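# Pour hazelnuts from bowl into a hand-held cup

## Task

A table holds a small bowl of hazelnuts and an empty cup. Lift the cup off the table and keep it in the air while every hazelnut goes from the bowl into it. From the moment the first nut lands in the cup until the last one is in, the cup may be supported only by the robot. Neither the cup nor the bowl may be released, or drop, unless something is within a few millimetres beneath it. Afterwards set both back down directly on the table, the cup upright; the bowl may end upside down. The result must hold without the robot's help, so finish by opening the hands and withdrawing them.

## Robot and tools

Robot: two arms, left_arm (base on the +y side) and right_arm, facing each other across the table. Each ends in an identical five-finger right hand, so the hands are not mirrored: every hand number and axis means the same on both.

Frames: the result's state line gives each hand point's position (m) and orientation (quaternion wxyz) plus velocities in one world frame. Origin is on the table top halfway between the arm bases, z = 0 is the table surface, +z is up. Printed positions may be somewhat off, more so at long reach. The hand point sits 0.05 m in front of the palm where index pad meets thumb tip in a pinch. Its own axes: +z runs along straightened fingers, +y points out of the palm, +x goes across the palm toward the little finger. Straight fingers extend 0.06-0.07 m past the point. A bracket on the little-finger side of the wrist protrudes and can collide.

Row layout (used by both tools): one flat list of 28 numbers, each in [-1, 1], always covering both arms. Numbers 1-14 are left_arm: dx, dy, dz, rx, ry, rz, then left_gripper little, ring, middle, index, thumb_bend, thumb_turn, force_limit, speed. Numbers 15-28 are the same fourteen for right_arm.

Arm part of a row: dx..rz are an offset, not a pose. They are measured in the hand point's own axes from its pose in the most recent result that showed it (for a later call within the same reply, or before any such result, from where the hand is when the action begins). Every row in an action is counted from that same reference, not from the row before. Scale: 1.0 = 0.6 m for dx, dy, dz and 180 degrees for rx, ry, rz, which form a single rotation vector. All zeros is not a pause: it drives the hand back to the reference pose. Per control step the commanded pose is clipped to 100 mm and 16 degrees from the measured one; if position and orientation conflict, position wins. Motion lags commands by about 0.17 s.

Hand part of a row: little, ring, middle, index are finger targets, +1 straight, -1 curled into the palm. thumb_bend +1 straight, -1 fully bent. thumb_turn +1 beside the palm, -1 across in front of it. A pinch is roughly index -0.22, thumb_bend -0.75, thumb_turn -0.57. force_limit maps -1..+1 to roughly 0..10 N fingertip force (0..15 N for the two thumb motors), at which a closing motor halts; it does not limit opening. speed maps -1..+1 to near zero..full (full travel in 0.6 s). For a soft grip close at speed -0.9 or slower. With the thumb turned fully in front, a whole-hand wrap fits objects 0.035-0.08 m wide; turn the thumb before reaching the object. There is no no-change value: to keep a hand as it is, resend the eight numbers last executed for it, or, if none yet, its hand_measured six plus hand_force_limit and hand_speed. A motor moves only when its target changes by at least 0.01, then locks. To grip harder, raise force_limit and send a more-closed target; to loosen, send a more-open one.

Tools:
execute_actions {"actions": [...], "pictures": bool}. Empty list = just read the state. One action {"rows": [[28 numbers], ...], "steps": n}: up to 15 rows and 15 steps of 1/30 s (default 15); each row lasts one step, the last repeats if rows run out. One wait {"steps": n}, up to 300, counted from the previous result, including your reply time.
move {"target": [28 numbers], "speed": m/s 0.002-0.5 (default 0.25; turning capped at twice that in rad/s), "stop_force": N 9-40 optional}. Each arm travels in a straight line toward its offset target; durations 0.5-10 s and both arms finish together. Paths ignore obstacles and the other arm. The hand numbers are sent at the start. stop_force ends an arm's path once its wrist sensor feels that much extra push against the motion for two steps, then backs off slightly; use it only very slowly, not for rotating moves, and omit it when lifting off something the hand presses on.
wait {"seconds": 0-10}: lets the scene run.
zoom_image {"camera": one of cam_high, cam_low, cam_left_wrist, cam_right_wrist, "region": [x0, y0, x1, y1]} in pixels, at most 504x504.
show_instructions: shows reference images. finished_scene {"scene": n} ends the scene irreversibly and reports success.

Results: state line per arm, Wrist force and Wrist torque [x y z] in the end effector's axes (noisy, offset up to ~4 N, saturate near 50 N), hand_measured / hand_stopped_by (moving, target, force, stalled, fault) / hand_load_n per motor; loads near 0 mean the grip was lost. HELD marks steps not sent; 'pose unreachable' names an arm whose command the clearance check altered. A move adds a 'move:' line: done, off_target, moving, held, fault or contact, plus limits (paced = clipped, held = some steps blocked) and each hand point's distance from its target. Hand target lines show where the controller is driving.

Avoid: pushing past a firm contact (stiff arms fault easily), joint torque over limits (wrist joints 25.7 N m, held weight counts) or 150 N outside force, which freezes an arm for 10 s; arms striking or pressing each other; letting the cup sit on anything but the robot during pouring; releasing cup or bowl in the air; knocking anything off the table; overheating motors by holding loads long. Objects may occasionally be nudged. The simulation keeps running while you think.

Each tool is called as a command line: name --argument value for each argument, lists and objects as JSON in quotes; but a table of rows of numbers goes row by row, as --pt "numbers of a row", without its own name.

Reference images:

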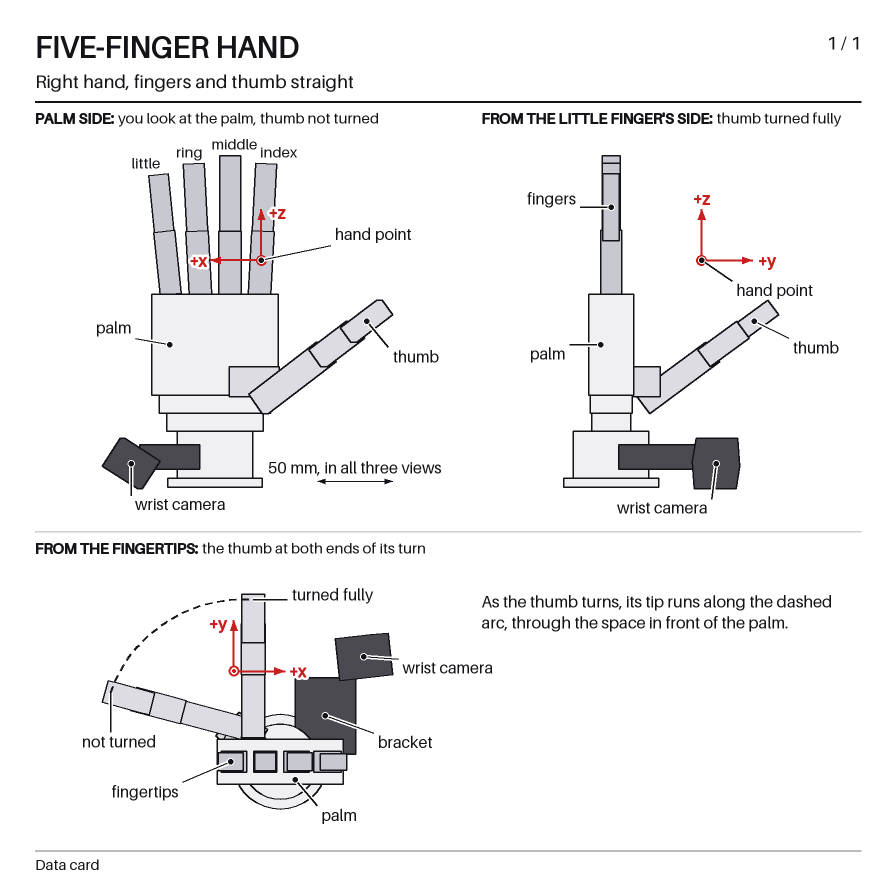

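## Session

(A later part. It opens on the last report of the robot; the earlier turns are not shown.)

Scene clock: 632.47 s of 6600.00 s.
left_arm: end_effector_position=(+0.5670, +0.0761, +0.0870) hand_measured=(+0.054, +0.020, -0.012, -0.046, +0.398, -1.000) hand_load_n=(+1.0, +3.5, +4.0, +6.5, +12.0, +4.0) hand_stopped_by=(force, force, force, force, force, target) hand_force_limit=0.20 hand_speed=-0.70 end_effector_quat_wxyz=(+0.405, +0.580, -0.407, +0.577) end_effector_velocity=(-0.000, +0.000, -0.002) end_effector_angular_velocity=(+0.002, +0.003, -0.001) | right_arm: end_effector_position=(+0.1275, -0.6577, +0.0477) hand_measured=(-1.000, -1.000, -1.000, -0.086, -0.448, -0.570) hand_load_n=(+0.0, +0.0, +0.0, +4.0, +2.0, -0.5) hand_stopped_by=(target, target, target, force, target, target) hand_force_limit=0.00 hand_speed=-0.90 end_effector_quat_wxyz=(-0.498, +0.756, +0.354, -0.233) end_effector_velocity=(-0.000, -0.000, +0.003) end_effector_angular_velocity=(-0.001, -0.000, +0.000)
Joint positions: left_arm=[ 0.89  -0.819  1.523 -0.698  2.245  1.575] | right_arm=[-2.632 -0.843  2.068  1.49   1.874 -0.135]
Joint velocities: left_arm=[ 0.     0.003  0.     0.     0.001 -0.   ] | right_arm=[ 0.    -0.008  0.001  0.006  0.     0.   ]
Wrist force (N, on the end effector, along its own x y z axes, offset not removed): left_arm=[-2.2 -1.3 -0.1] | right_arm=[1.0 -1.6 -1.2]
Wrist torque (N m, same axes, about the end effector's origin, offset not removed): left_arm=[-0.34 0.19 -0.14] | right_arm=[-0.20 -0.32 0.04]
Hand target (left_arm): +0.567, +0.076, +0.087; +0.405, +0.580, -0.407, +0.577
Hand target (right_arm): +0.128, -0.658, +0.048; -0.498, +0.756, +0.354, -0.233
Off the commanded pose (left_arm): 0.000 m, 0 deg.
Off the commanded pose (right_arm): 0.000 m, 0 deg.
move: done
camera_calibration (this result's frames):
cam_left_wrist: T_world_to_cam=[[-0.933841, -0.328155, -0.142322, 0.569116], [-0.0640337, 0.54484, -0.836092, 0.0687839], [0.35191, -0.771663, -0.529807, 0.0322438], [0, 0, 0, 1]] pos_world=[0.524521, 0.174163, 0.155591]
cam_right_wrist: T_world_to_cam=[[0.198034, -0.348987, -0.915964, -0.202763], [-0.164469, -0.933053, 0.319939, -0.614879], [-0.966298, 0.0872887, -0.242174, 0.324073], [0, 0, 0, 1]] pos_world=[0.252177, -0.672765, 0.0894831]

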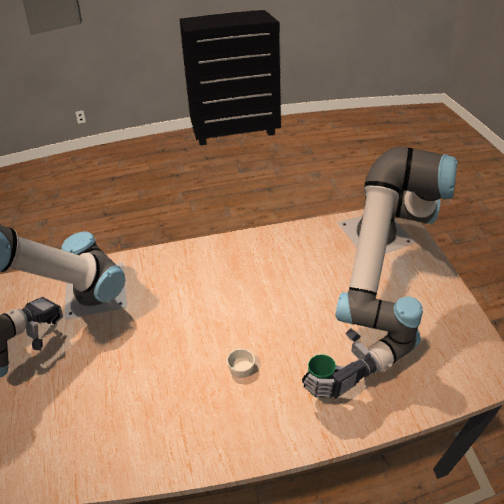

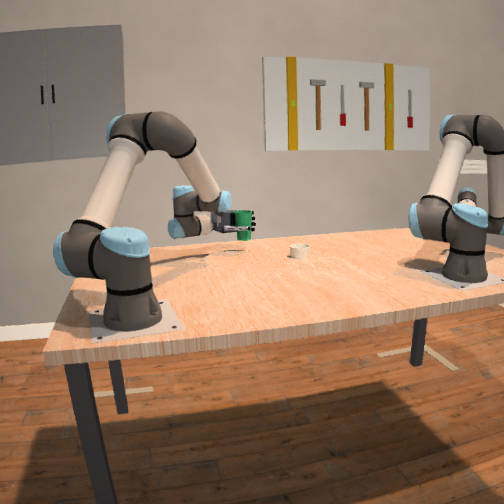

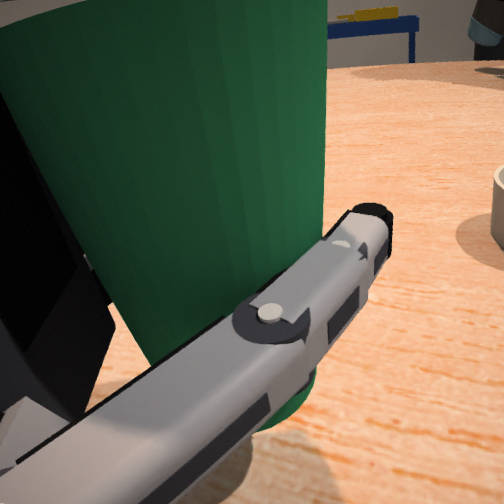

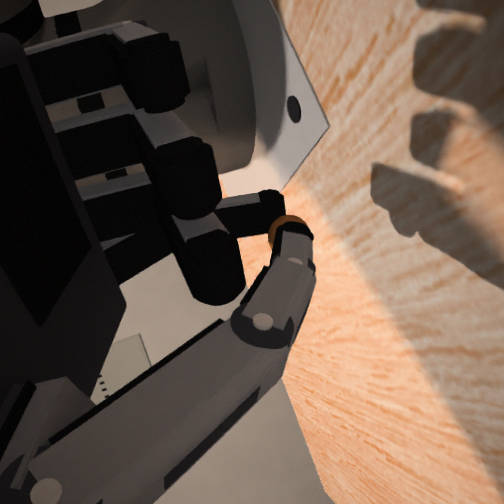

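move --target '[0,0.275,-0.047,0,0,0,-1,-1,-1,-1,-0.5,-1,0.2,-0.7,0.355,-0.33,-0.29,-0.15,0,0,-1,-1,-1,-0.45,-0.45,-0.57,0,-0.9]' --speed 0.1

Scene clock: 645.10 s of 6600.00 s.
left_arm: end_effector_position=(+0.4024, +0.0463, +0.0872) hand_measured=(+0.054, +0.020, -0.012, -0.046, +0.398, -1.000) hand_load_n=(+1.0, +3.5, +4.0, +6.5, +12.0, +4.0) hand_stopped_by=(force, force, force, force, force, target) hand_force_limit=0.20 hand_speed=-0.70 end_effector_quat_wxyz=(+0.406, +0.580, -0.407, +0.577) end_effector_velocity=(-0.001, -0.001, +0.000) end_effector_angular_velocity=(-0.001, -0.001, -0.000) | right_arm: end_effector_position=(+0.3263, -0.5468, +0.2978) hand_measured=(-1.000, -1.000, -1.000, -0.086, -0.448, -0.570) hand_load_n=(+0.0, +0.0, +0.0, +4.0, +2.0, -0.5) hand_stopped_by=(target, target, target, force, target, target) hand_force_limit=0.00 hand_speed=-0.90 end_effector_quat_wxyz=(-0.308, +0.852, +0.398, -0.145) end_effector_velocity=(+0.002, +0.000, +0.002) end_effector_angular_velocity=(-0.003, -0.002, +0.002)
Joint positions: left_arm=[ 0.646 -1.055  1.981 -0.92   2.     1.573] | right_arm=[-2.094 -1.28   1.549  1.986  1.44   0.16 ]
Joint velocities: left_arm=[-0.003 -0.002  0.003 -0.002 -0.003  0.001] | right_arm=[ 0.004  0.001 -0.009  0.004  0.     0.004]
Wrist force (N, on the end effector, along its own x y z axes, offset not removed): left_arm=[-2.1 -0.5 -0.9] | right_arm=[2.1 -1.8 -2.0]
Wrist torque (N m, same axes, about the end effector's origin, offset not removed): left_arm=[-0.12 0.19 -0.08] | right_arm=[-0.06 -0.48 -0.03]
Hand target (left_arm): +0.402, +0.046, +0.087; +0.406, +0.580, -0.407, +0.577
Hand target (right_arm): +0.327, -0.547, +0.298; -0.308, +0.852, +0.398, -0.145
Off the commanded pose (left_arm): 0.000 m, 0 deg.
Off the commanded pose (right_arm): 0.001 m, 0 deg.
After step 90, 5.73 s passed at rest.
move: done
camera_calibration (this result's frames):
cam_left_wrist: T_world_to_cam=[[-0.933894, -0.328174, -0.141929, 0.405611], [-0.0642659, 0.544551, -0.836262, 0.0747651], [0.351727, -0.771859, -0.529643, 0.0673756], [0, 0, 0, 1]] pos_world=[0.359904, 0.144402, 0.155776]
cam_right_wrist: T_world_to_cam=[[0.48504, -0.590159, -0.645329, -0.280459], [-0.314918, -0.806314, 0.500683, -0.494101], [-0.815821, -0.0396252, -0.576946, 0.548195], [0, 0, 0, 1]] pos_world=[0.427661, -0.542194, 0.382678]

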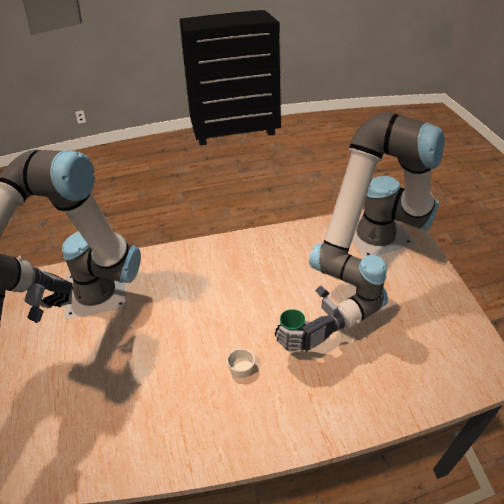

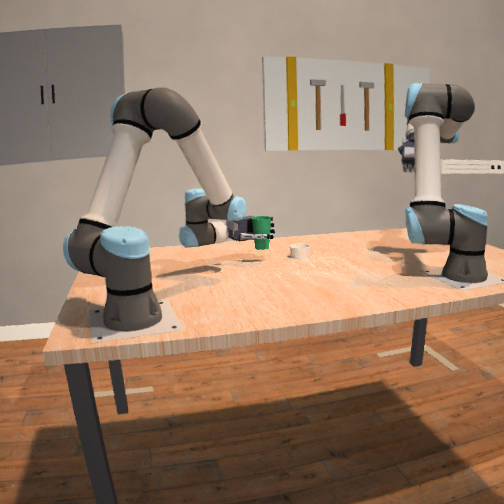

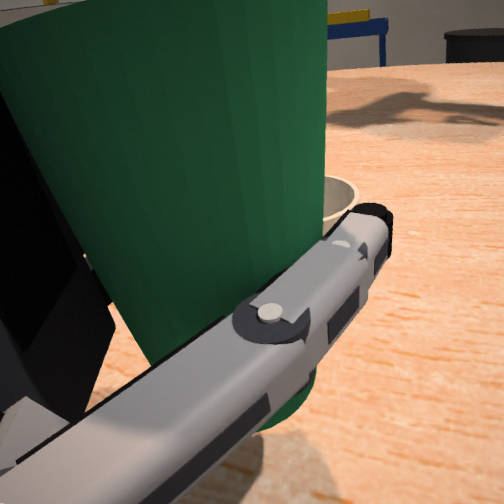

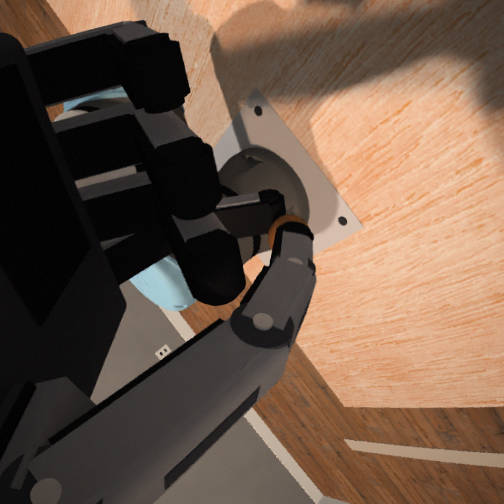

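move --target '[0,0,0,0,0,0,-1,-1,-1,-1,-0.5,-1,0.2,-0.7,0.86,-0.363,0.43,0,0,0,-1,-1,-1,-0.45,-0.45,-0.57,0,-0.9]' --speed 0.12

zoom_image --camera "cam_low" --region '[170, 130, 350, 270]'

Scene clock: 661.67 s of 6600.00 s.
left_arm: end_effector_position=(+0.4024, +0.0463, +0.0872) hand_measured=(+0.054, +0.020, -0.012, -0.046, +0.398, -1.000) hand_load_n=(+1.0, +3.5, +4.0, +6.5, +12.0, +4.0) hand_stopped_by=(force, force, force, force, force, target) hand_force_limit=0.20 hand_speed=-0.70 end_effector_quat_wxyz=(+0.406, +0.580, -0.407, +0.577) end_effector_velocity=(-0.000, -0.000, +0.001) end_effector_angular_velocity=(-0.001, +0.001, -0.001) | right_arm: end_effector_position=(+0.4023, +0.0600, +0.2372) hand_measured=(-1.000, -1.000, -1.000, -0.086, -0.448, -0.570) hand_load_n=(+0.0, +0.0, +0.0, +4.0, +2.0, -0.5) hand_stopped_by=(target, target, target, force, target, target) hand_force_limit=0.00 hand_speed=-0.90 end_effector_quat_wxyz=(-0.378, +0.841, +0.383, -0.045) end_effector_velocity=(+0.001, +0.002, +0.000) end_effector_angular_velocity=(-0.003, -0.016, -0.016)
Joint positions: left_arm=[ 0.646 -1.055  1.981 -0.92   2.     1.573] | right_arm=[-1.03  -0.396  0.036  1.903  0.79   1.302]
Joint velocities: left_arm=[-0.001 -0.001 -0.    -0.     0.001 -0.002] | right_arm=[ 0.005 -0.006 -0.001 -0.025  0.012  0.029]
Wrist force (N, on the end effector, along its own x y z axes, offset not removed): left_arm=[-2.5 -1.4 -1.0] | right_arm=[0.1 2.3 -1.8]
Wrist torque (N m, same axes, about the end effector's origin, offset not removed): left_arm=[-0.25 0.28 -0.16] | right_arm=[0.49 0.03 0.14]
Hand target (left_arm): +0.402, +0.046, +0.087; +0.406, +0.580, -0.407, +0.577
Hand target (right_arm): +0.402, +0.060, +0.237; -0.378, +0.842, +0.383, -0.044
Off the commanded pose (left_arm): 0.000 m, 0 deg.
Off the commanded pose (right_arm): 0.003 m, 14 deg.
elbow stopped short (right arm): the move would have taken joint 3 (elbow) straighter than the controller allows; a more bent joint 3 avoids this.
After step 90, 7.83 s passed at rest.
move: off_target (right_arm)
camera_calibration (this result's frames):
cam_left_wrist: T_world_to_cam=[[-0.933895, -0.328174, -0.141922, 0.40561], [-0.0642715, 0.544548, -0.836263, 0.0747681], [0.351724, -0.77186, -0.529643, 0.0673774], [0, 0, 0, 1]] pos_world=[0.359905, 0.144402, 0.155777]
cam_right_wrist: T_world_to_cam=[[0.499635, -0.501992, -0.705952, 0.00488642], [-0.437531, -0.849614, 0.294487, 0.15024], [-0.747617, 0.16174, -0.644134, 0.575778], [0, 0, 0, 1]] pos_world=[0.493754, 0.0369721, 0.330084]

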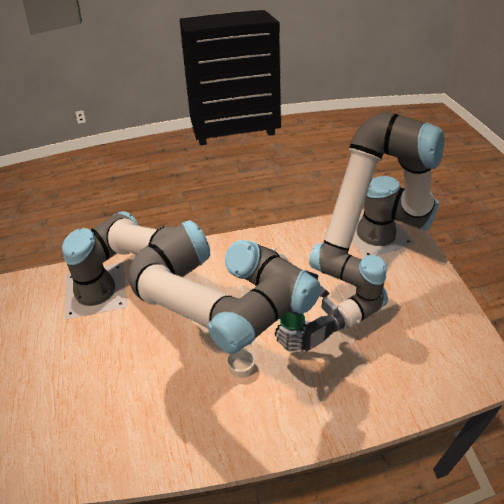

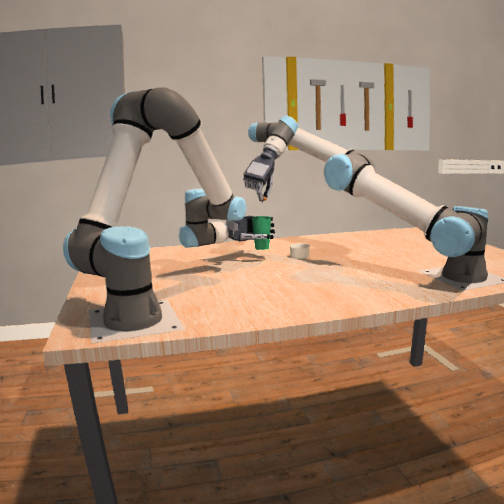

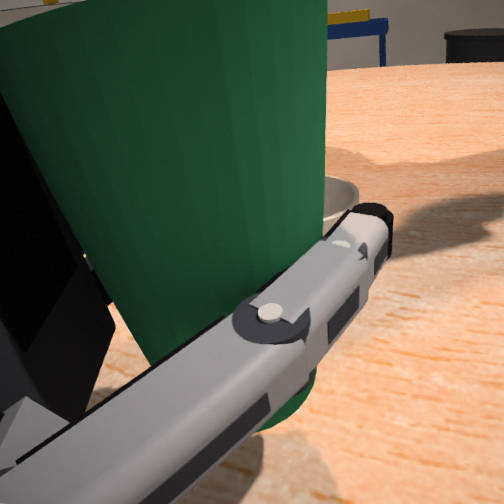

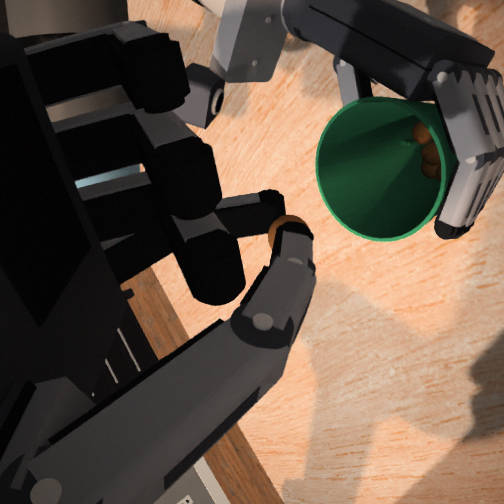

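Region (170, 130, 350, 270) of cam_low's 504x504 image, scaled by 2.800, with more detail than that image has.

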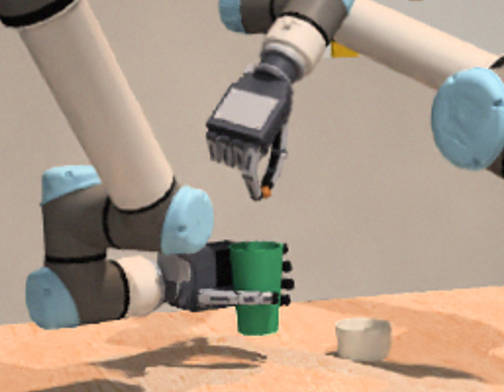

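move --target '[0.065,0.018,0.015,0,0,0,-1,-1,-1,-1,-0.5,-1,0.2,-0.7,0,0,0,0,0,0,-1,-1,-1,-0.45,-0.45,-0.57,0,-0.9]' --speed 0.03

move --target '[0,0,0,0,0,0,-1,-1,-1,-1,-0.5,-1,0.2,-0.7,0,0,0,0,0,0,-1,-1,-1,0.3,-0.45,-0.57,0,-0.8]'

Scene clock: 680.07 s of 6600.00 s.
left_arm: end_effector_position=(+0.3954, +0.0340, +0.1259) hand_measured=(+0.054, +0.020, -0.012, -0.046, +0.398, -1.000) hand_load_n=(+1.0, +3.5, +4.0, +6.5, +12.0, +4.0) hand_stopped_by=(force, force, force, force, force, target) hand_force_limit=0.20 hand_speed=-0.70 end_effector_quat_wxyz=(+0.406, +0.580, -0.407, +0.577) end_effector_velocity=(-0.000, -0.001, +0.002) end_effector_angular_velocity=(+0.000, +0.001, +0.000) | right_arm: end_effector_position=(+0.4023, +0.0600, +0.2372) hand_measured=(-1.000, -1.000, -1.000, -0.086, -0.448, -0.570) hand_load_n=(+0.0, +0.0, +0.0, +4.0, +2.0, -0.5) hand_stopped_by=(target, target, target, force, target, target) hand_force_limit=0.00 hand_speed=-0.90 end_effector_quat_wxyz=(-0.378, +0.841, +0.383, -0.045) end_effector_velocity=(-0.001, +0.000, -0.000) end_effector_angular_velocity=(-0.000, +0.001, +0.000)
Joint positions: left_arm=[ 0.616 -1.131  1.962 -0.825  1.97   1.572] | right_arm=[-1.03  -0.396  0.037  1.902  0.79   1.302]
Joint velocities: left_arm=[-0.002 -0.004 -0.001  0.006 -0.003 -0.001] | right_arm=[ 0.001  0.    -0.     0.    -0.001  0.001]
Wrist force (N, on the end effector, along its own x y z axes, offset not removed): left_arm=[-2.5 -0.7 -0.1] | right_arm=[1.5 -0.3 -0.4]
Wrist torque (N m, same axes, about the end effector's origin, offset not removed): left_arm=[-0.25 0.30 -0.19] | right_arm=[0.15 -0.26 0.08]
Hand target (left_arm): +0.395, +0.034, +0.126; +0.406, +0.580, -0.407, +0.577
Hand target (right_arm): +0.402, +0.060, +0.237; -0.378, +0.841, +0.383, -0.045
Off the commanded pose (left_arm): 0.000 m, 0 deg.
Off the commanded pose (right_arm): 0.000 m, 0 deg.
After step 90, 13.67 s passed at rest.
move: done
camera_calibration (this result's frames):
cam_left_wrist: T_world_to_cam=[[-0.93391, -0.328181, -0.14181, 0.400529], [-0.0643423, 0.544475, -0.836306, 0.113428], [0.351672, -0.771909, -0.529606, 0.0808643], [0, 0, 0, 1]] pos_world=[0.352918, 0.132107, 0.194486]
cam_right_wrist: T_world_to_cam=[[0.499608, -0.502017, -0.705953, 0.00489057], [-0.437541, -0.849599, 0.294516, 0.150235], [-0.747629, 0.161741, -0.64412, 0.575767], [0, 0, 0, 1]] pos_world=[0.493751, 0.0369699, 0.330069]

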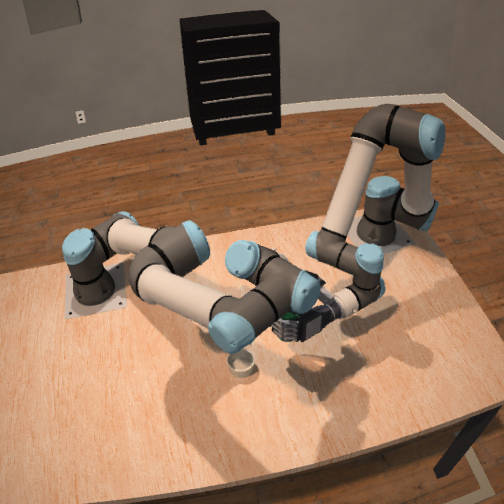

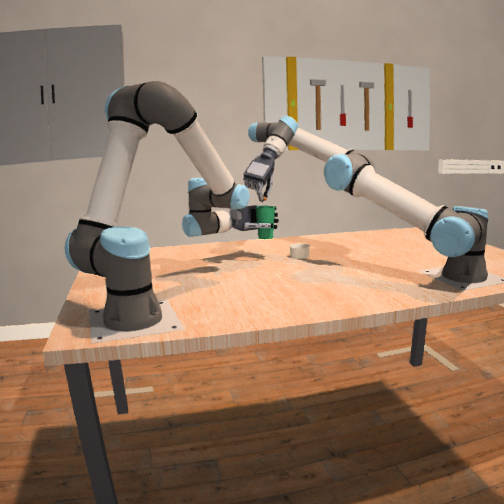

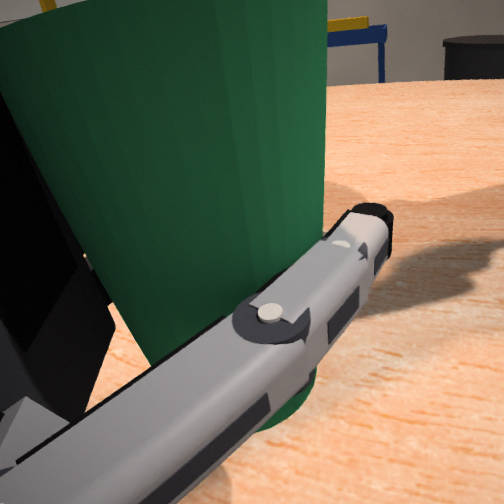

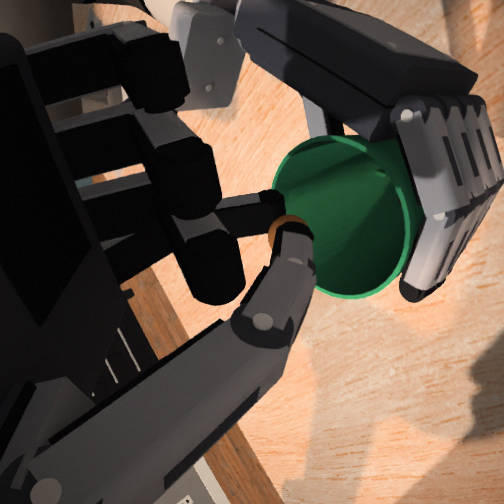

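Scene clock: 681.50 s of 6600.00 s.
left_arm: end_effector_position=(+0.3954, +0.0340, +0.1259) hand_measured=(+0.054, +0.020, -0.012, -0.046, +0.398, -1.000) hand_load_n=(+1.0, +3.5, +4.0, +6.5, +12.0, +4.0) hand_stopped_by=(force, force, force, force, force, target) hand_force_limit=0.20 hand_speed=-0.70 end_effector_quat_wxyz=(+0.406, +0.580, -0.407, +0.577) end_effector_velocity=(-0.001, -0.001, +0.002) end_effector_angular_velocity=(-0.002, -0.001, -0.003) | right_arm: end_effector_position=(+0.4023, +0.0600, +0.2372) hand_measured=(-1.000, -1.000, -1.000, +0.300, -0.450, -0.570) hand_load_n=(+0.0, +0.0, +0.0, +0.0, +0.0, +0.0) hand_stopped_by=(target, target, target, target, target, target) hand_force_limit=0.00 hand_speed=-0.80 end_effector_quat_wxyz=(-0.378, +0.841, +0.383, -0.045) end_effector_velocity=(+0.000, -0.000, +0.000) end_effector_angular_velocity=(-0.001, -0.001, -0.000)
Joint positions: left_arm=[ 0.616 -1.131  1.962 -0.825  1.97   1.572] | right_arm=[-1.03  -0.396  0.037  1.902  0.79   1.302]
Joint velocities: left_arm=[-0.002 -0.002 -0.    -0.     0.001 -0.001] | right_arm=[-0.    -0.     0.    -0.     0.001 -0.   ]
Wrist force (N, on the end effector, along its own x y z axes, offset not removed): left_arm=[-3.0 -1.1 0.5] | right_arm=[1.6 -0.3 -0.2]
Wrist torque (N m, same axes, about the end effector's origin, offset not removed): left_arm=[-0.37 0.27 -0.15] | right_arm=[0.04 -0.25 0.14]
Hand target (left_arm): +0.395, +0.034, +0.126; +0.406, +0.580, -0.407, +0.577
Hand target (right_arm): +0.402, +0.060, +0.237; -0.378, +0.841, +0.383, -0.045
Off the commanded pose (left_arm): 0.000 m, 0 deg.
Off the commanded pose (right_arm): 0.000 m, 0 deg.
move: done
camera_calibration (this result's frames):
cam_left_wrist: T_world_to_cam=[[-0.933906, -0.328183, -0.141828, 0.400539], [-0.0643137, 0.544446, -0.836327, 0.113449], [0.351686, -0.771929, -0.529568, 0.0808497], [0, 0, 0, 1]] pos_world=[0.352929, 0.132094, 0.194503]
cam_right_wrist: T_world_to_cam=[[0.499603, -0.502018, -0.705957, 0.00489174], [-0.437534, -0.8496, 0.294524, 0.150231], [-0.747637, 0.161735, -0.644113, 0.575767], [0, 0, 0, 1]] pos_world=[0.493752, 0.0369697, 0.330066]

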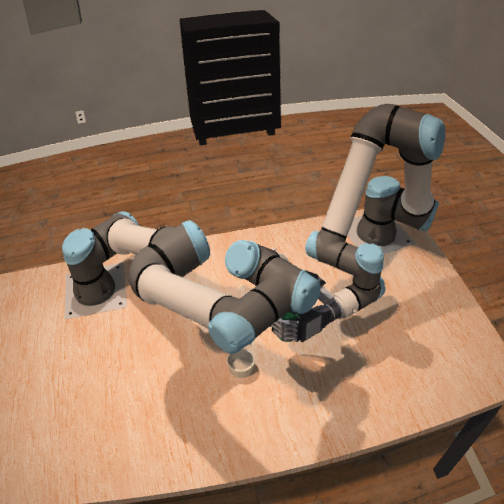

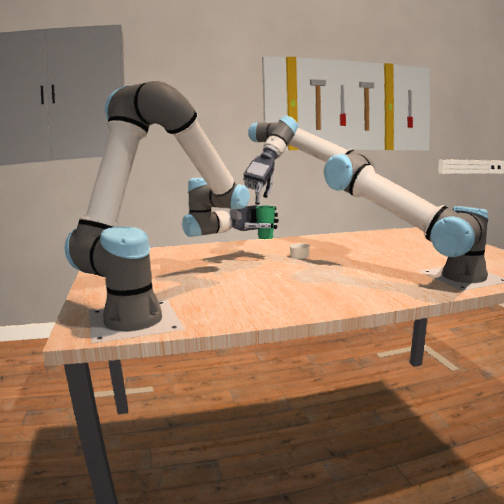

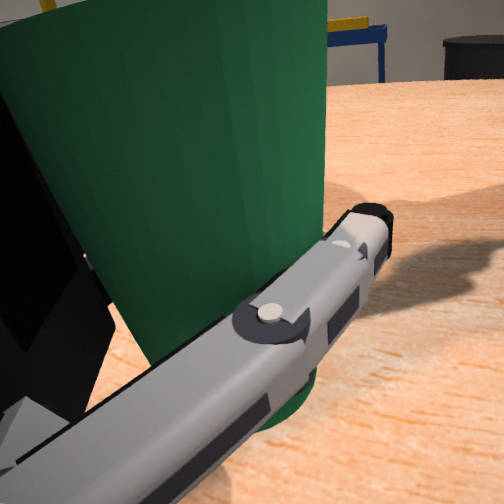

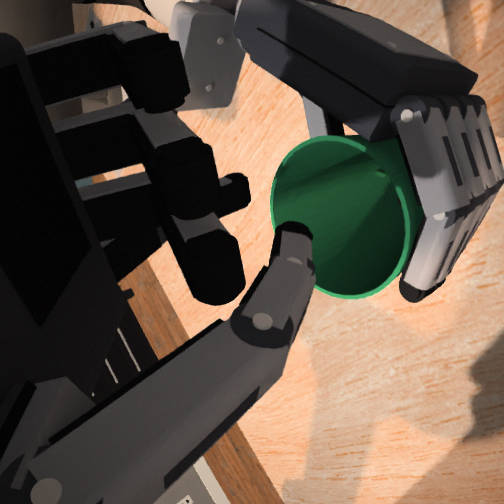

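execute_actions --actions '[]'

move --target '[0,0,0,0,0,0,-1,-1,-1,-1,-0.5,-1,0.2,-0.7,-0.45,0,-0.2,0,0,0,-1,-1,-1,0.3,-0.45,-0.57,0,-0.8]' --speed 0.2

Scene clock: 704.83 s of 6600.00 s.
left_arm: end_effector_position=(+0.3954, +0.0340, +0.1259) hand_measured=(+0.054, +0.020, -0.012, -0.046, +0.398, -1.000) hand_load_n=(+1.0, +3.5, +4.0, +6.5, +12.0, +4.0) hand_stopped_by=(force, force, force, force, force, target) hand_force_limit=0.20 hand_speed=-0.70 end_effector_quat_wxyz=(+0.406, +0.580, -0.407, +0.577) end_effector_velocity=(-0.000, -0.000, -0.000) end_effector_angular_velocity=(+0.000, -0.000, -0.001) | right_arm: end_effector_position=(+0.4023, +0.0600, +0.2372) hand_measured=(-1.000, -1.000, -1.000, +0.300, -0.450, -0.570) hand_load_n=(+0.0, +0.0, +0.0, +0.0, +0.0, +0.0) hand_stopped_by=(target, target, target, target, target, target) hand_force_limit=0.00 hand_speed=-0.80 end_effector_quat_wxyz=(-0.378, +0.841, +0.383, -0.045) end_effector_velocity=(+0.000, -0.000, -0.000) end_effector_angular_velocity=(-0.000, +0.001, -0.001)
Joint positions: left_arm=[ 0.616 -1.131  1.962 -0.825  1.97   1.572] | right_arm=[-1.03  -0.396  0.037  1.902  0.79   1.302]
Joint velocities: left_arm=[-0.     0.     0.    -0.     0.001  0.   ] | right_arm=[-0.001  0.001 -0.    -0.    -0.     0.   ]
Wrist force (N, on the end effector, along its own x y z axes, offset not removed): left_arm=[-2.3 -0.8 -0.8] | right_arm=[1.0 -0.2 -1.0]
Wrist torque (N m, same axes, about the end effector's origin, offset not removed): left_arm=[-0.18 0.18 -0.16] | right_arm=[0.04 -0.09 0.09]
Hand target (left_arm): +0.395, +0.034, +0.126; +0.406, +0.580, -0.407, +0.577
Hand target (right_arm): +0.402, +0.060, +0.237; -0.378, +0.841, +0.383, -0.045
Off the commanded pose (left_arm): 0.000 m, 0 deg.
Off the commanded pose (right_arm): 0.000 m, 0 deg.
Steps of this call (steps 1 to 90: nothing new was sent; then 20.33 s passed at rest). Readings (end_effector_position | what the end effector reports):
1: left_arm (+0.3954, +0.0340, +0.1259) | right_arm (+0.4023, +0.0600, +0.2372) | left_arm hand_measured=(+0.054, +0.020, -0.012, -0.046, +0.398, -1.000) hand_load_n=(+1.0, +3.5, +4.0, +6.5, +12.0, +4.0) hand_stopped_by=(force, force, force, force, force, target) hand_force_limit=0.20 hand_speed=-0.70 | right_arm hand_measured=(-1.000, -1.000, -1.000, +0.300, -0.450, -0.570) hand_load_n=(+0.0, +0.0, +0.0, +0.0, +0.0, +0.0) hand_stopped_by=(target, target, target, target, target, target) hand_force_limit=0.00 hand_speed=-0.80
2: left_arm (+0.3954, +0.0340, +0.1259) | right_arm (+0.4023, +0.0600, +0.2372) | left_arm hand_measured=(+0.054, +0.020, -0.012, -0.046, +0.398, -1.000) hand_load_n=(+1.0, +3.5, +4.0, +6.5, +12.0, +4.0) hand_stopped_by=(force, force, force, force, force, target) hand_force_limit=0.20 hand_speed=-0.70 | right_arm hand_measured=(-1.000, -1.000, -1.000, +0.300, -0.450, -0.570) hand_load_n=(+0.0, +0.0, +0.0, +0.0, +0.0, +0.0) hand_stopped_by=(target, target, target, target, target, target) hand_force_limit=0.00 hand_speed=-0.80
4: left_arm (+0.3954, +0.0340, +0.1259) | right_arm (+0.4023, +0.0600, +0.2372) | left_arm hand_measured=(+0.054, +0.020, -0.012, -0.046, +0.398, -1.000) hand_load_n=(+1.0, +3.5, +4.0, +6.5, +12.0, +4.0) hand_stopped_by=(force, force, force, force, force, target) hand_force_limit=0.20 hand_speed=-0.70 | right_arm hand_measured=(-1.000, -1.000, -1.000, +0.300, -0.450, -0.570) hand_load_n=(+0.0, +0.0, +0.0, +0.0, +0.0, +0.0) hand_stopped_by=(target, target, target, target, target, target) hand_force_limit=0.00 hand_speed=-0.80
8: left_arm (+0.3954, +0.0340, +0.1259) | right_arm (+0.4023, +0.0600, +0.2372) | left_arm hand_measured=(+0.054, +0.020, -0.012, -0.046, +0.398, -1.000) hand_load_n=(+1.0, +3.5, +4.0, +6.5, +12.0, +4.0) hand_stopped_by=(force, force, force, force, force, target) hand_force_limit=0.20 hand_speed=-0.70 | right_arm hand_measured=(-1.000, -1.000, -1.000, +0.300, -0.450, -0.570) hand_load_n=(+0.0, +0.0, +0.0, +0.0, +0.0, +0.0) hand_stopped_by=(target, target, target, target, target, target) hand_force_limit=0.00 hand_speed=-0.80
90: the state above
camera_calibration (this result's frames):
cam_left_wrist: T_world_to_cam=[[-0.93391, -0.328181, -0.14181, 0.400529], [-0.0643424, 0.544475, -0.836306, 0.113428], [0.351671, -0.77191, -0.529606, 0.0808645], [0, 0, 0, 1]] pos_world=[0.352918, 0.132107, 0.194486]
cam_right_wrist: T_world_to_cam=[[0.499603, -0.502018, -0.705957, 0.00489172], [-0.437534, -0.8496, 0.294524, 0.150231], [-0.747637, 0.161735, -0.644113, 0.575767], [0, 0, 0, 1]] pos_world=[0.493752, 0.0369698, 0.330066]

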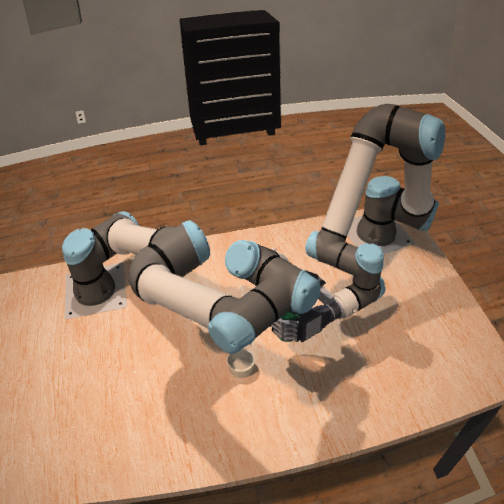

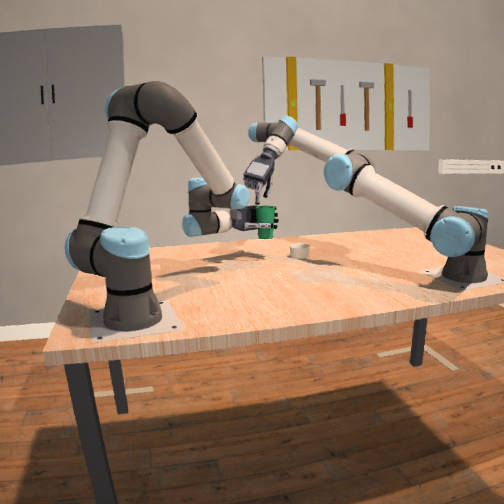

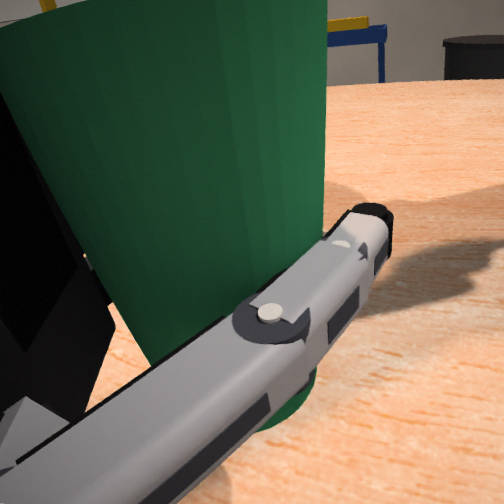

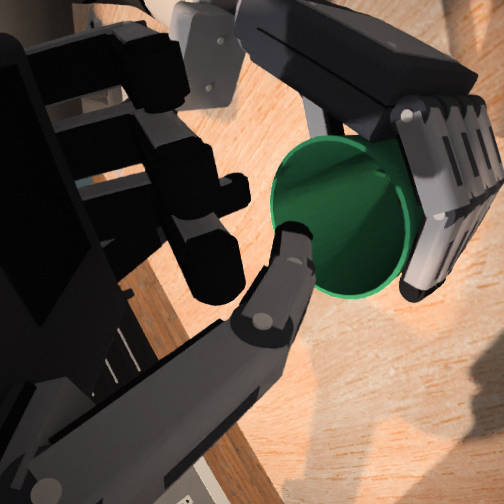

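Scene clock: 706.97 s of 6600.00 s.
left_arm: end_effector_position=(+0.3954, +0.0340, +0.1259) hand_measured=(+0.054, +0.020, -0.012, -0.046, +0.398, -1.000) hand_load_n=(+1.0, +3.5, +4.0, +6.5, +12.0, +4.0) hand_stopped_by=(force, force, force, force, force, target) hand_force_limit=0.20 hand_speed=-0.70 end_effector_quat_wxyz=(+0.406, +0.580, -0.407, +0.577) end_effector_velocity=(-0.000, -0.000, -0.001) end_effector_angular_velocity=(-0.000, +0.003, +0.000) | right_arm: end_effector_position=(+0.2562, -0.1952, +0.2640) hand_measured=(-1.000, -1.000, -1.000, +0.300, -0.450, -0.570) hand_load_n=(+0.0, +0.0, +0.0, +0.0, +0.0, +0.0) hand_stopped_by=(target, target, target, target, target, target) hand_force_limit=0.00 hand_speed=-0.80 end_effector_quat_wxyz=(-0.378, +0.841, +0.383, -0.046) end_effector_velocity=(-0.001, -0.003, -0.000) end_effector_angular_velocity=(+0.002, +0.001, +0.001)
Joint positions: left_arm=[ 0.616 -1.131  1.962 -0.825  1.97   1.572] | right_arm=[-1.375 -1.342  1.646  1.568  0.837  0.829]
Joint velocities: left_arm=[-0.     0.001 -0.    -0.    -0.    -0.002] | right_arm=[-0.007 -0.005  0.009  0.004  0.001 -0.011]
Wrist force (N, on the end effector, along its own x y z axes, offset not removed): left_arm=[-1.3 0.1 0.9] | right_arm=[1.8 2.3 -0.5]
Wrist torque (N m, same axes, about the end effector's origin, offset not removed): left_arm=[-0.17 0.07 -0.02] | right_arm=[0.44 -0.33 0.31]
Hand target (left_arm): +0.395, +0.034, +0.126; +0.406, +0.580, -0.407, +0.577
Hand target (right_arm): +0.256, -0.196, +0.264; -0.378, +0.841, +0.383, -0.046
Off the commanded pose (left_arm): 0.000 m, 0 deg.
Off the commanded pose (right_arm): 0.001 m, 0 deg.
move: done
camera_calibration (this result's frames):
cam_left_wrist: T_world_to_cam=[[-0.93391, -0.328181, -0.14181, 0.400529], [-0.0643424, 0.544475, -0.836305, 0.113428], [0.351671, -0.77191, -0.529607, 0.0808645], [0, 0, 0, 1]] pos_world=[0.352918, 0.132107, 0.194485]
cam_right_wrist: T_world_to_cam=[[0.499299, -0.501773, -0.706345, -0.0310132], [-0.437006, -0.849788, 0.294763, -0.138625], [-0.748148, 0.161502, -0.643577, 0.524988], [0, 0, 0, 1]] pos_world=[0.347674, -0.21815, 0.356825]

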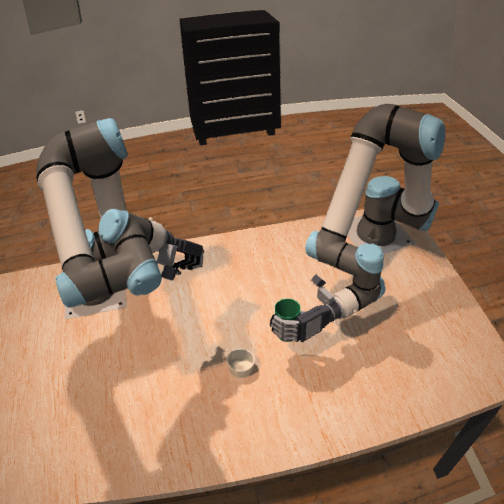

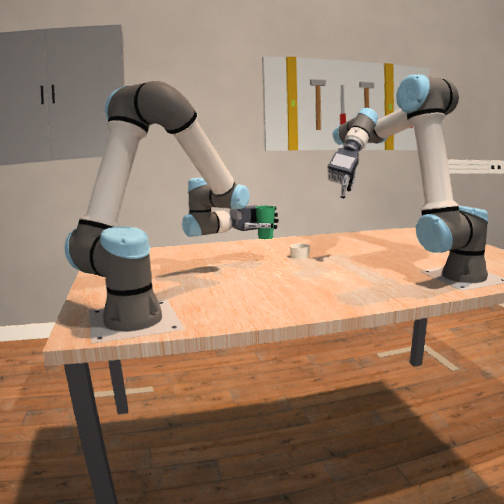

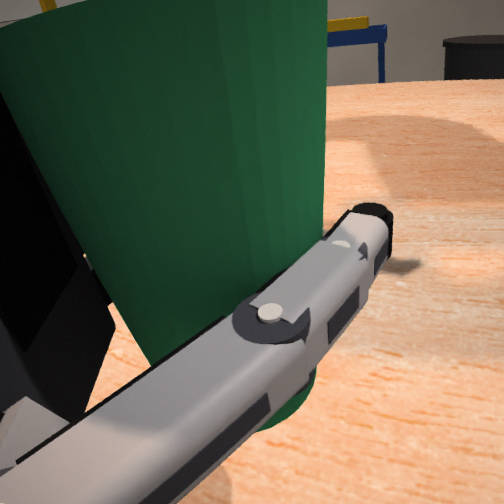

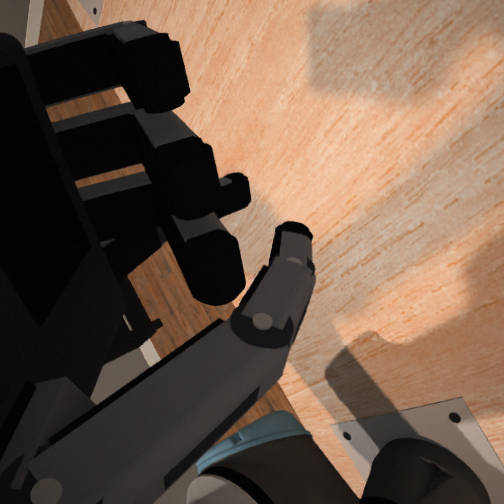

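No stray nut visible. Shift cup and check beneath.

move --target '[-0.12,0,-0.12,0,0,0,-1,-1,-1,-1,-0.5,-1,0.2,-0.7,0,0,0,0,0,0,-1,-1,-1,0.3,-0.45,-0.57,0,-0.8]' --speed 0.1

zoom_image --camera "cam_high" --region '[150, 250, 400, 450]'

Scene clock: 717.03 s of 6600.00 s.
left_arm: end_effector_position=(+0.3709, +0.1020, +0.0545) hand_measured=(+0.054, +0.020, -0.012, -0.046, +0.398, -1.000) hand_load_n=(+1.0, +3.5, +4.0, +6.5, +12.0, +4.0) hand_stopped_by=(force, force, force, force, force, target) hand_force_limit=0.20 hand_speed=-0.70 end_effector_quat_wxyz=(+0.405, +0.580, -0.407, +0.577) end_effector_velocity=(-0.001, +0.001, -0.002) end_effector_angular_velocity=(-0.001, -0.001, -0.001) | right_arm: end_effector_position=(+0.2562, -0.1952, +0.2640) hand_measured=(-1.000, -1.000, -1.000, +0.300, -0.450, -0.570) hand_load_n=(+0.0, +0.0, +0.0, +0.0, +0.0, +0.0) hand_stopped_by=(target, target, target, target, target, target) hand_force_limit=0.00 hand_speed=-0.80 end_effector_quat_wxyz=(-0.378, +0.841, +0.383, -0.046) end_effector_velocity=(+0.000, -0.000, -0.001) end_effector_angular_velocity=(-0.001, +0.001, +0.000)
Joint positions: left_arm=[ 0.689 -1.061  2.149 -1.082  2.043  1.573] | right_arm=[-1.375 -1.342  1.646  1.568  0.837  0.829]
Joint velocities: left_arm=[ 0.001  0.003  0.004 -0.008  0.002  0.   ] | right_arm=[-0.     0.001  0.    -0.     0.001 -0.   ]
Wrist force (N, on the end effector, along its own x y z axes, offset not removed): left_arm=[-3.0 -1.0 -0.6] | right_arm=[-1.9 -0.9 0.3]
Wrist torque (N m, same axes, about the end effector's origin, offset not removed): left_arm=[-0.29 0.36 -0.15] | right_arm=[-0.17 0.17 0.00]
Hand target (left_arm): +0.371, +0.102, +0.054; +0.406, +0.580, -0.407, +0.577
Hand target (right_arm): +0.256, -0.195, +0.264; -0.378, +0.841, +0.383, -0.046
Off the commanded pose (left_arm): 0.000 m, 0 deg.
Off the commanded pose (right_arm): 0.000 m, 0 deg.
After step 90, 5.53 s passed at rest.
move: done
camera_calibration (this result's frames):
cam_left_wrist: T_world_to_cam=[[-0.933896, -0.328145, -0.141986, 0.389805], [-0.0642472, 0.544662, -0.836191, 0.0150605], [0.351726, -0.771793, -0.529739, 0.104095], [0, 0, 0, 1]] pos_world=[0.328392, 0.200049, 0.123084]
cam_right_wrist: T_world_to_cam=[[0.499306, -0.501783, -0.706334, -0.0310245], [-0.437002, -0.849786, 0.294777, -0.138633], [-0.748146, 0.161485, -0.643583, 0.524985], [0, 0, 0, 1]] pos_world=[0.347674, -0.218153, 0.356824]

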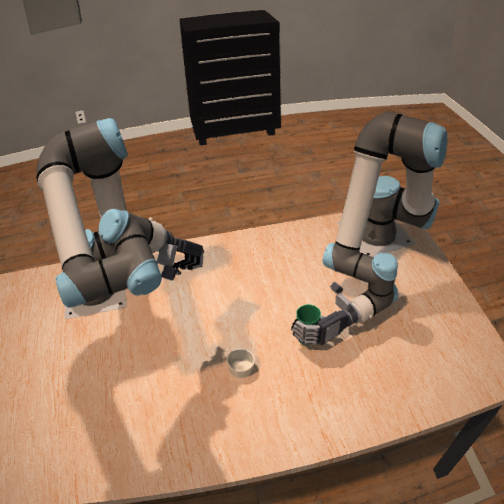

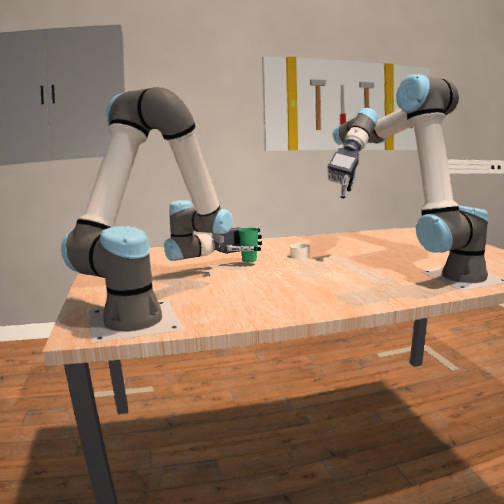

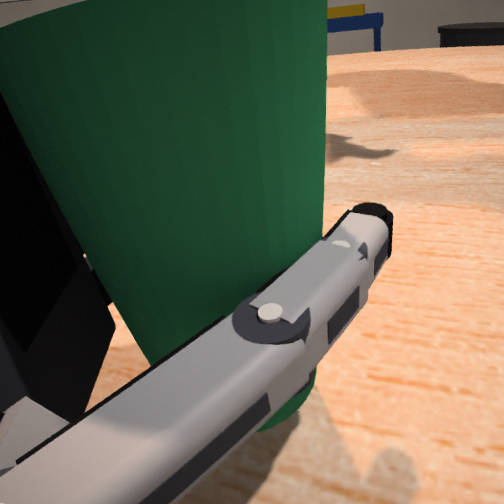

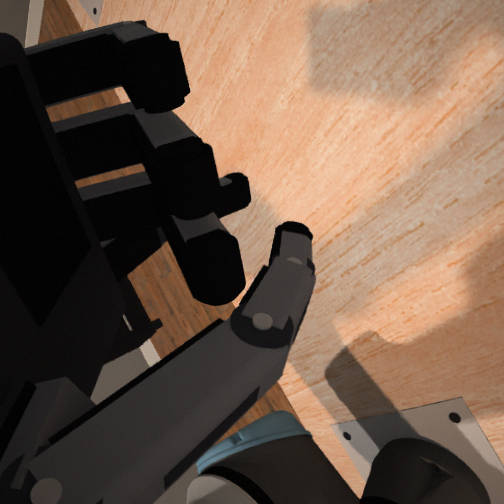

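Region (150, 250, 400, 450) of cam_high's 504x504 image, scaled by 2.016, with more detail than that image has; it fills the top 403 rows of this view, and the rest is white.

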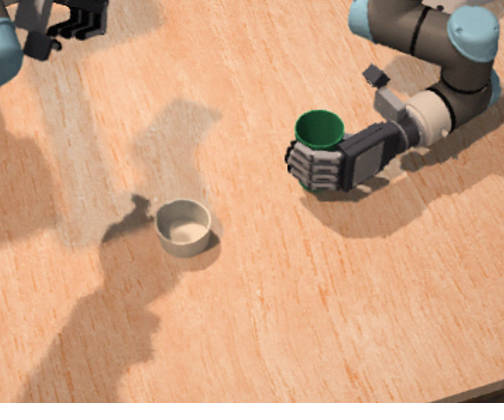

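move --target '[-0.034,0,0,0,0,0,-1,-1,-1,-1,-0.5,-1,0.2,-0.7,0,0,0,0,0,0,-1,-1,-1,0.3,-0.45,-0.57,0,-0.8]' --speed 0.006 --stop_force 9

Scene clock: 726.70 s of 6600.00 s.
left_arm: end_effector_position=(+0.3708, +0.1021, +0.0387) hand_measured=(+0.054, +0.020, -0.012, -0.046, +0.398, -1.000) hand_load_n=(+3.0, +5.0, +4.5, +6.0, +12.0, +0.5) hand_stopped_by=(force, force, force, force, force, target) hand_force_limit=0.20 hand_speed=-0.70 end_effector_quat_wxyz=(+0.405, +0.580, -0.407, +0.577) end_effector_velocity=(-0.001, +0.000, +0.001) end_effector_angular_velocity=(+0.002, +0.002, -0.002) | right_arm: end_effector_position=(+0.2562, -0.1952, +0.2640) hand_measured=(-1.000, -1.000, -1.000, +0.300, -0.450, -0.570) hand_load_n=(+0.0, +0.0, +0.0, +0.0, +0.0, +0.0) hand_stopped_by=(target, target, target, target, target, target) hand_force_limit=0.00 hand_speed=-0.80 end_effector_quat_wxyz=(-0.378, +0.841, +0.383, -0.046) end_effector_velocity=(-0.000, +0.000, -0.000) end_effector_angular_velocity=(+0.000, +0.001, -0.000)
Joint positions: left_arm=[ 0.689 -1.021  2.151 -1.124  2.043  1.573] | right_arm=[-1.375 -1.342  1.646  1.568  0.837  0.829]
Joint velocities: left_arm=[ 0.    -0.004 -0.     0.007  0.002  0.001] | right_arm=[ 0.     0.001  0.     0.    -0.001  0.   ]
Wrist force (N, on the end effector, along its own x y z axes, offset not removed): left_arm=[10.3 -3.2 4.8] | right_arm=[1.8 -1.6 -0.8]
Wrist torque (N m, same axes, about the end effector's origin, offset not removed): left_arm=[-0.41 0.12 -0.25] | right_arm=[-0.10 -0.19 0.01]
Hand target (left_arm): +0.371, +0.102, +0.039; +0.405, +0.580, -0.407, +0.577
Hand target (right_arm): +0.256, -0.195, +0.264; -0.378, +0.841, +0.383, -0.046
Off the commanded pose (left_arm): 0.005 m, 0 deg.
Off the commanded pose (right_arm): 0.000 m, 0 deg.
After step 90, 3.67 s passed at rest.
move: contact (left_arm)
camera_calibration (this result's frames):
cam_left_wrist: T_world_to_cam=[[-0.933864, -0.328207, -0.142049, 0.387594], [-0.0641815, 0.544558, -0.836264, 0.00178479], [0.351821, -0.77184, -0.529608, 0.0957949], [0, 0, 0, 1]] pos_world=[0.328372, 0.200177, 0.107284]
cam_right_wrist: T_world_to_cam=[[0.499299, -0.501773, -0.706345, -0.0310132], [-0.437006, -0.849789, 0.294763, -0.138625], [-0.748148, 0.161502, -0.643577, 0.524988], [0, 0, 0, 1]] pos_world=[0.347674, -0.21815, 0.356825]

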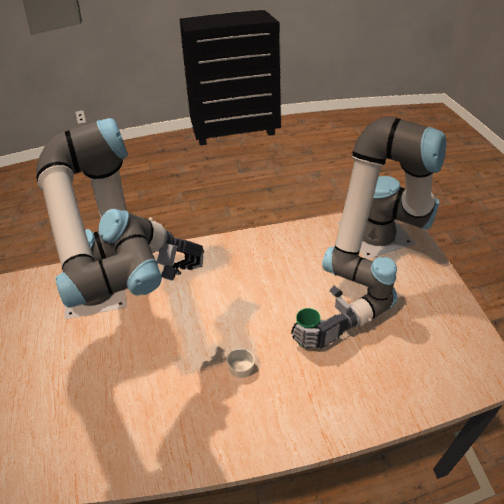

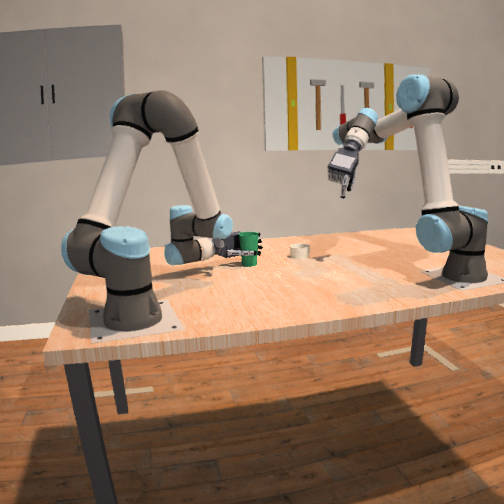

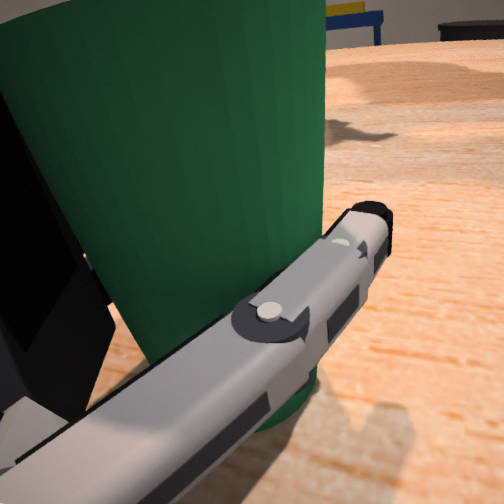

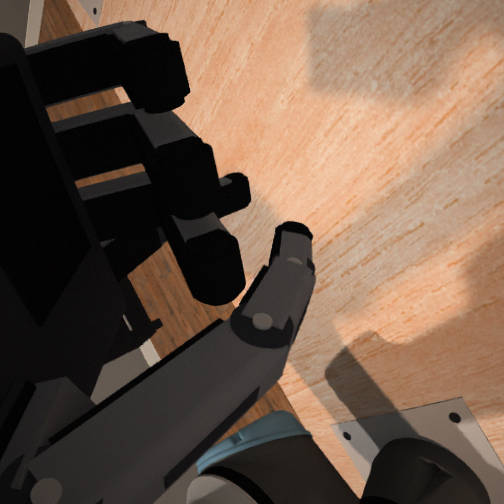

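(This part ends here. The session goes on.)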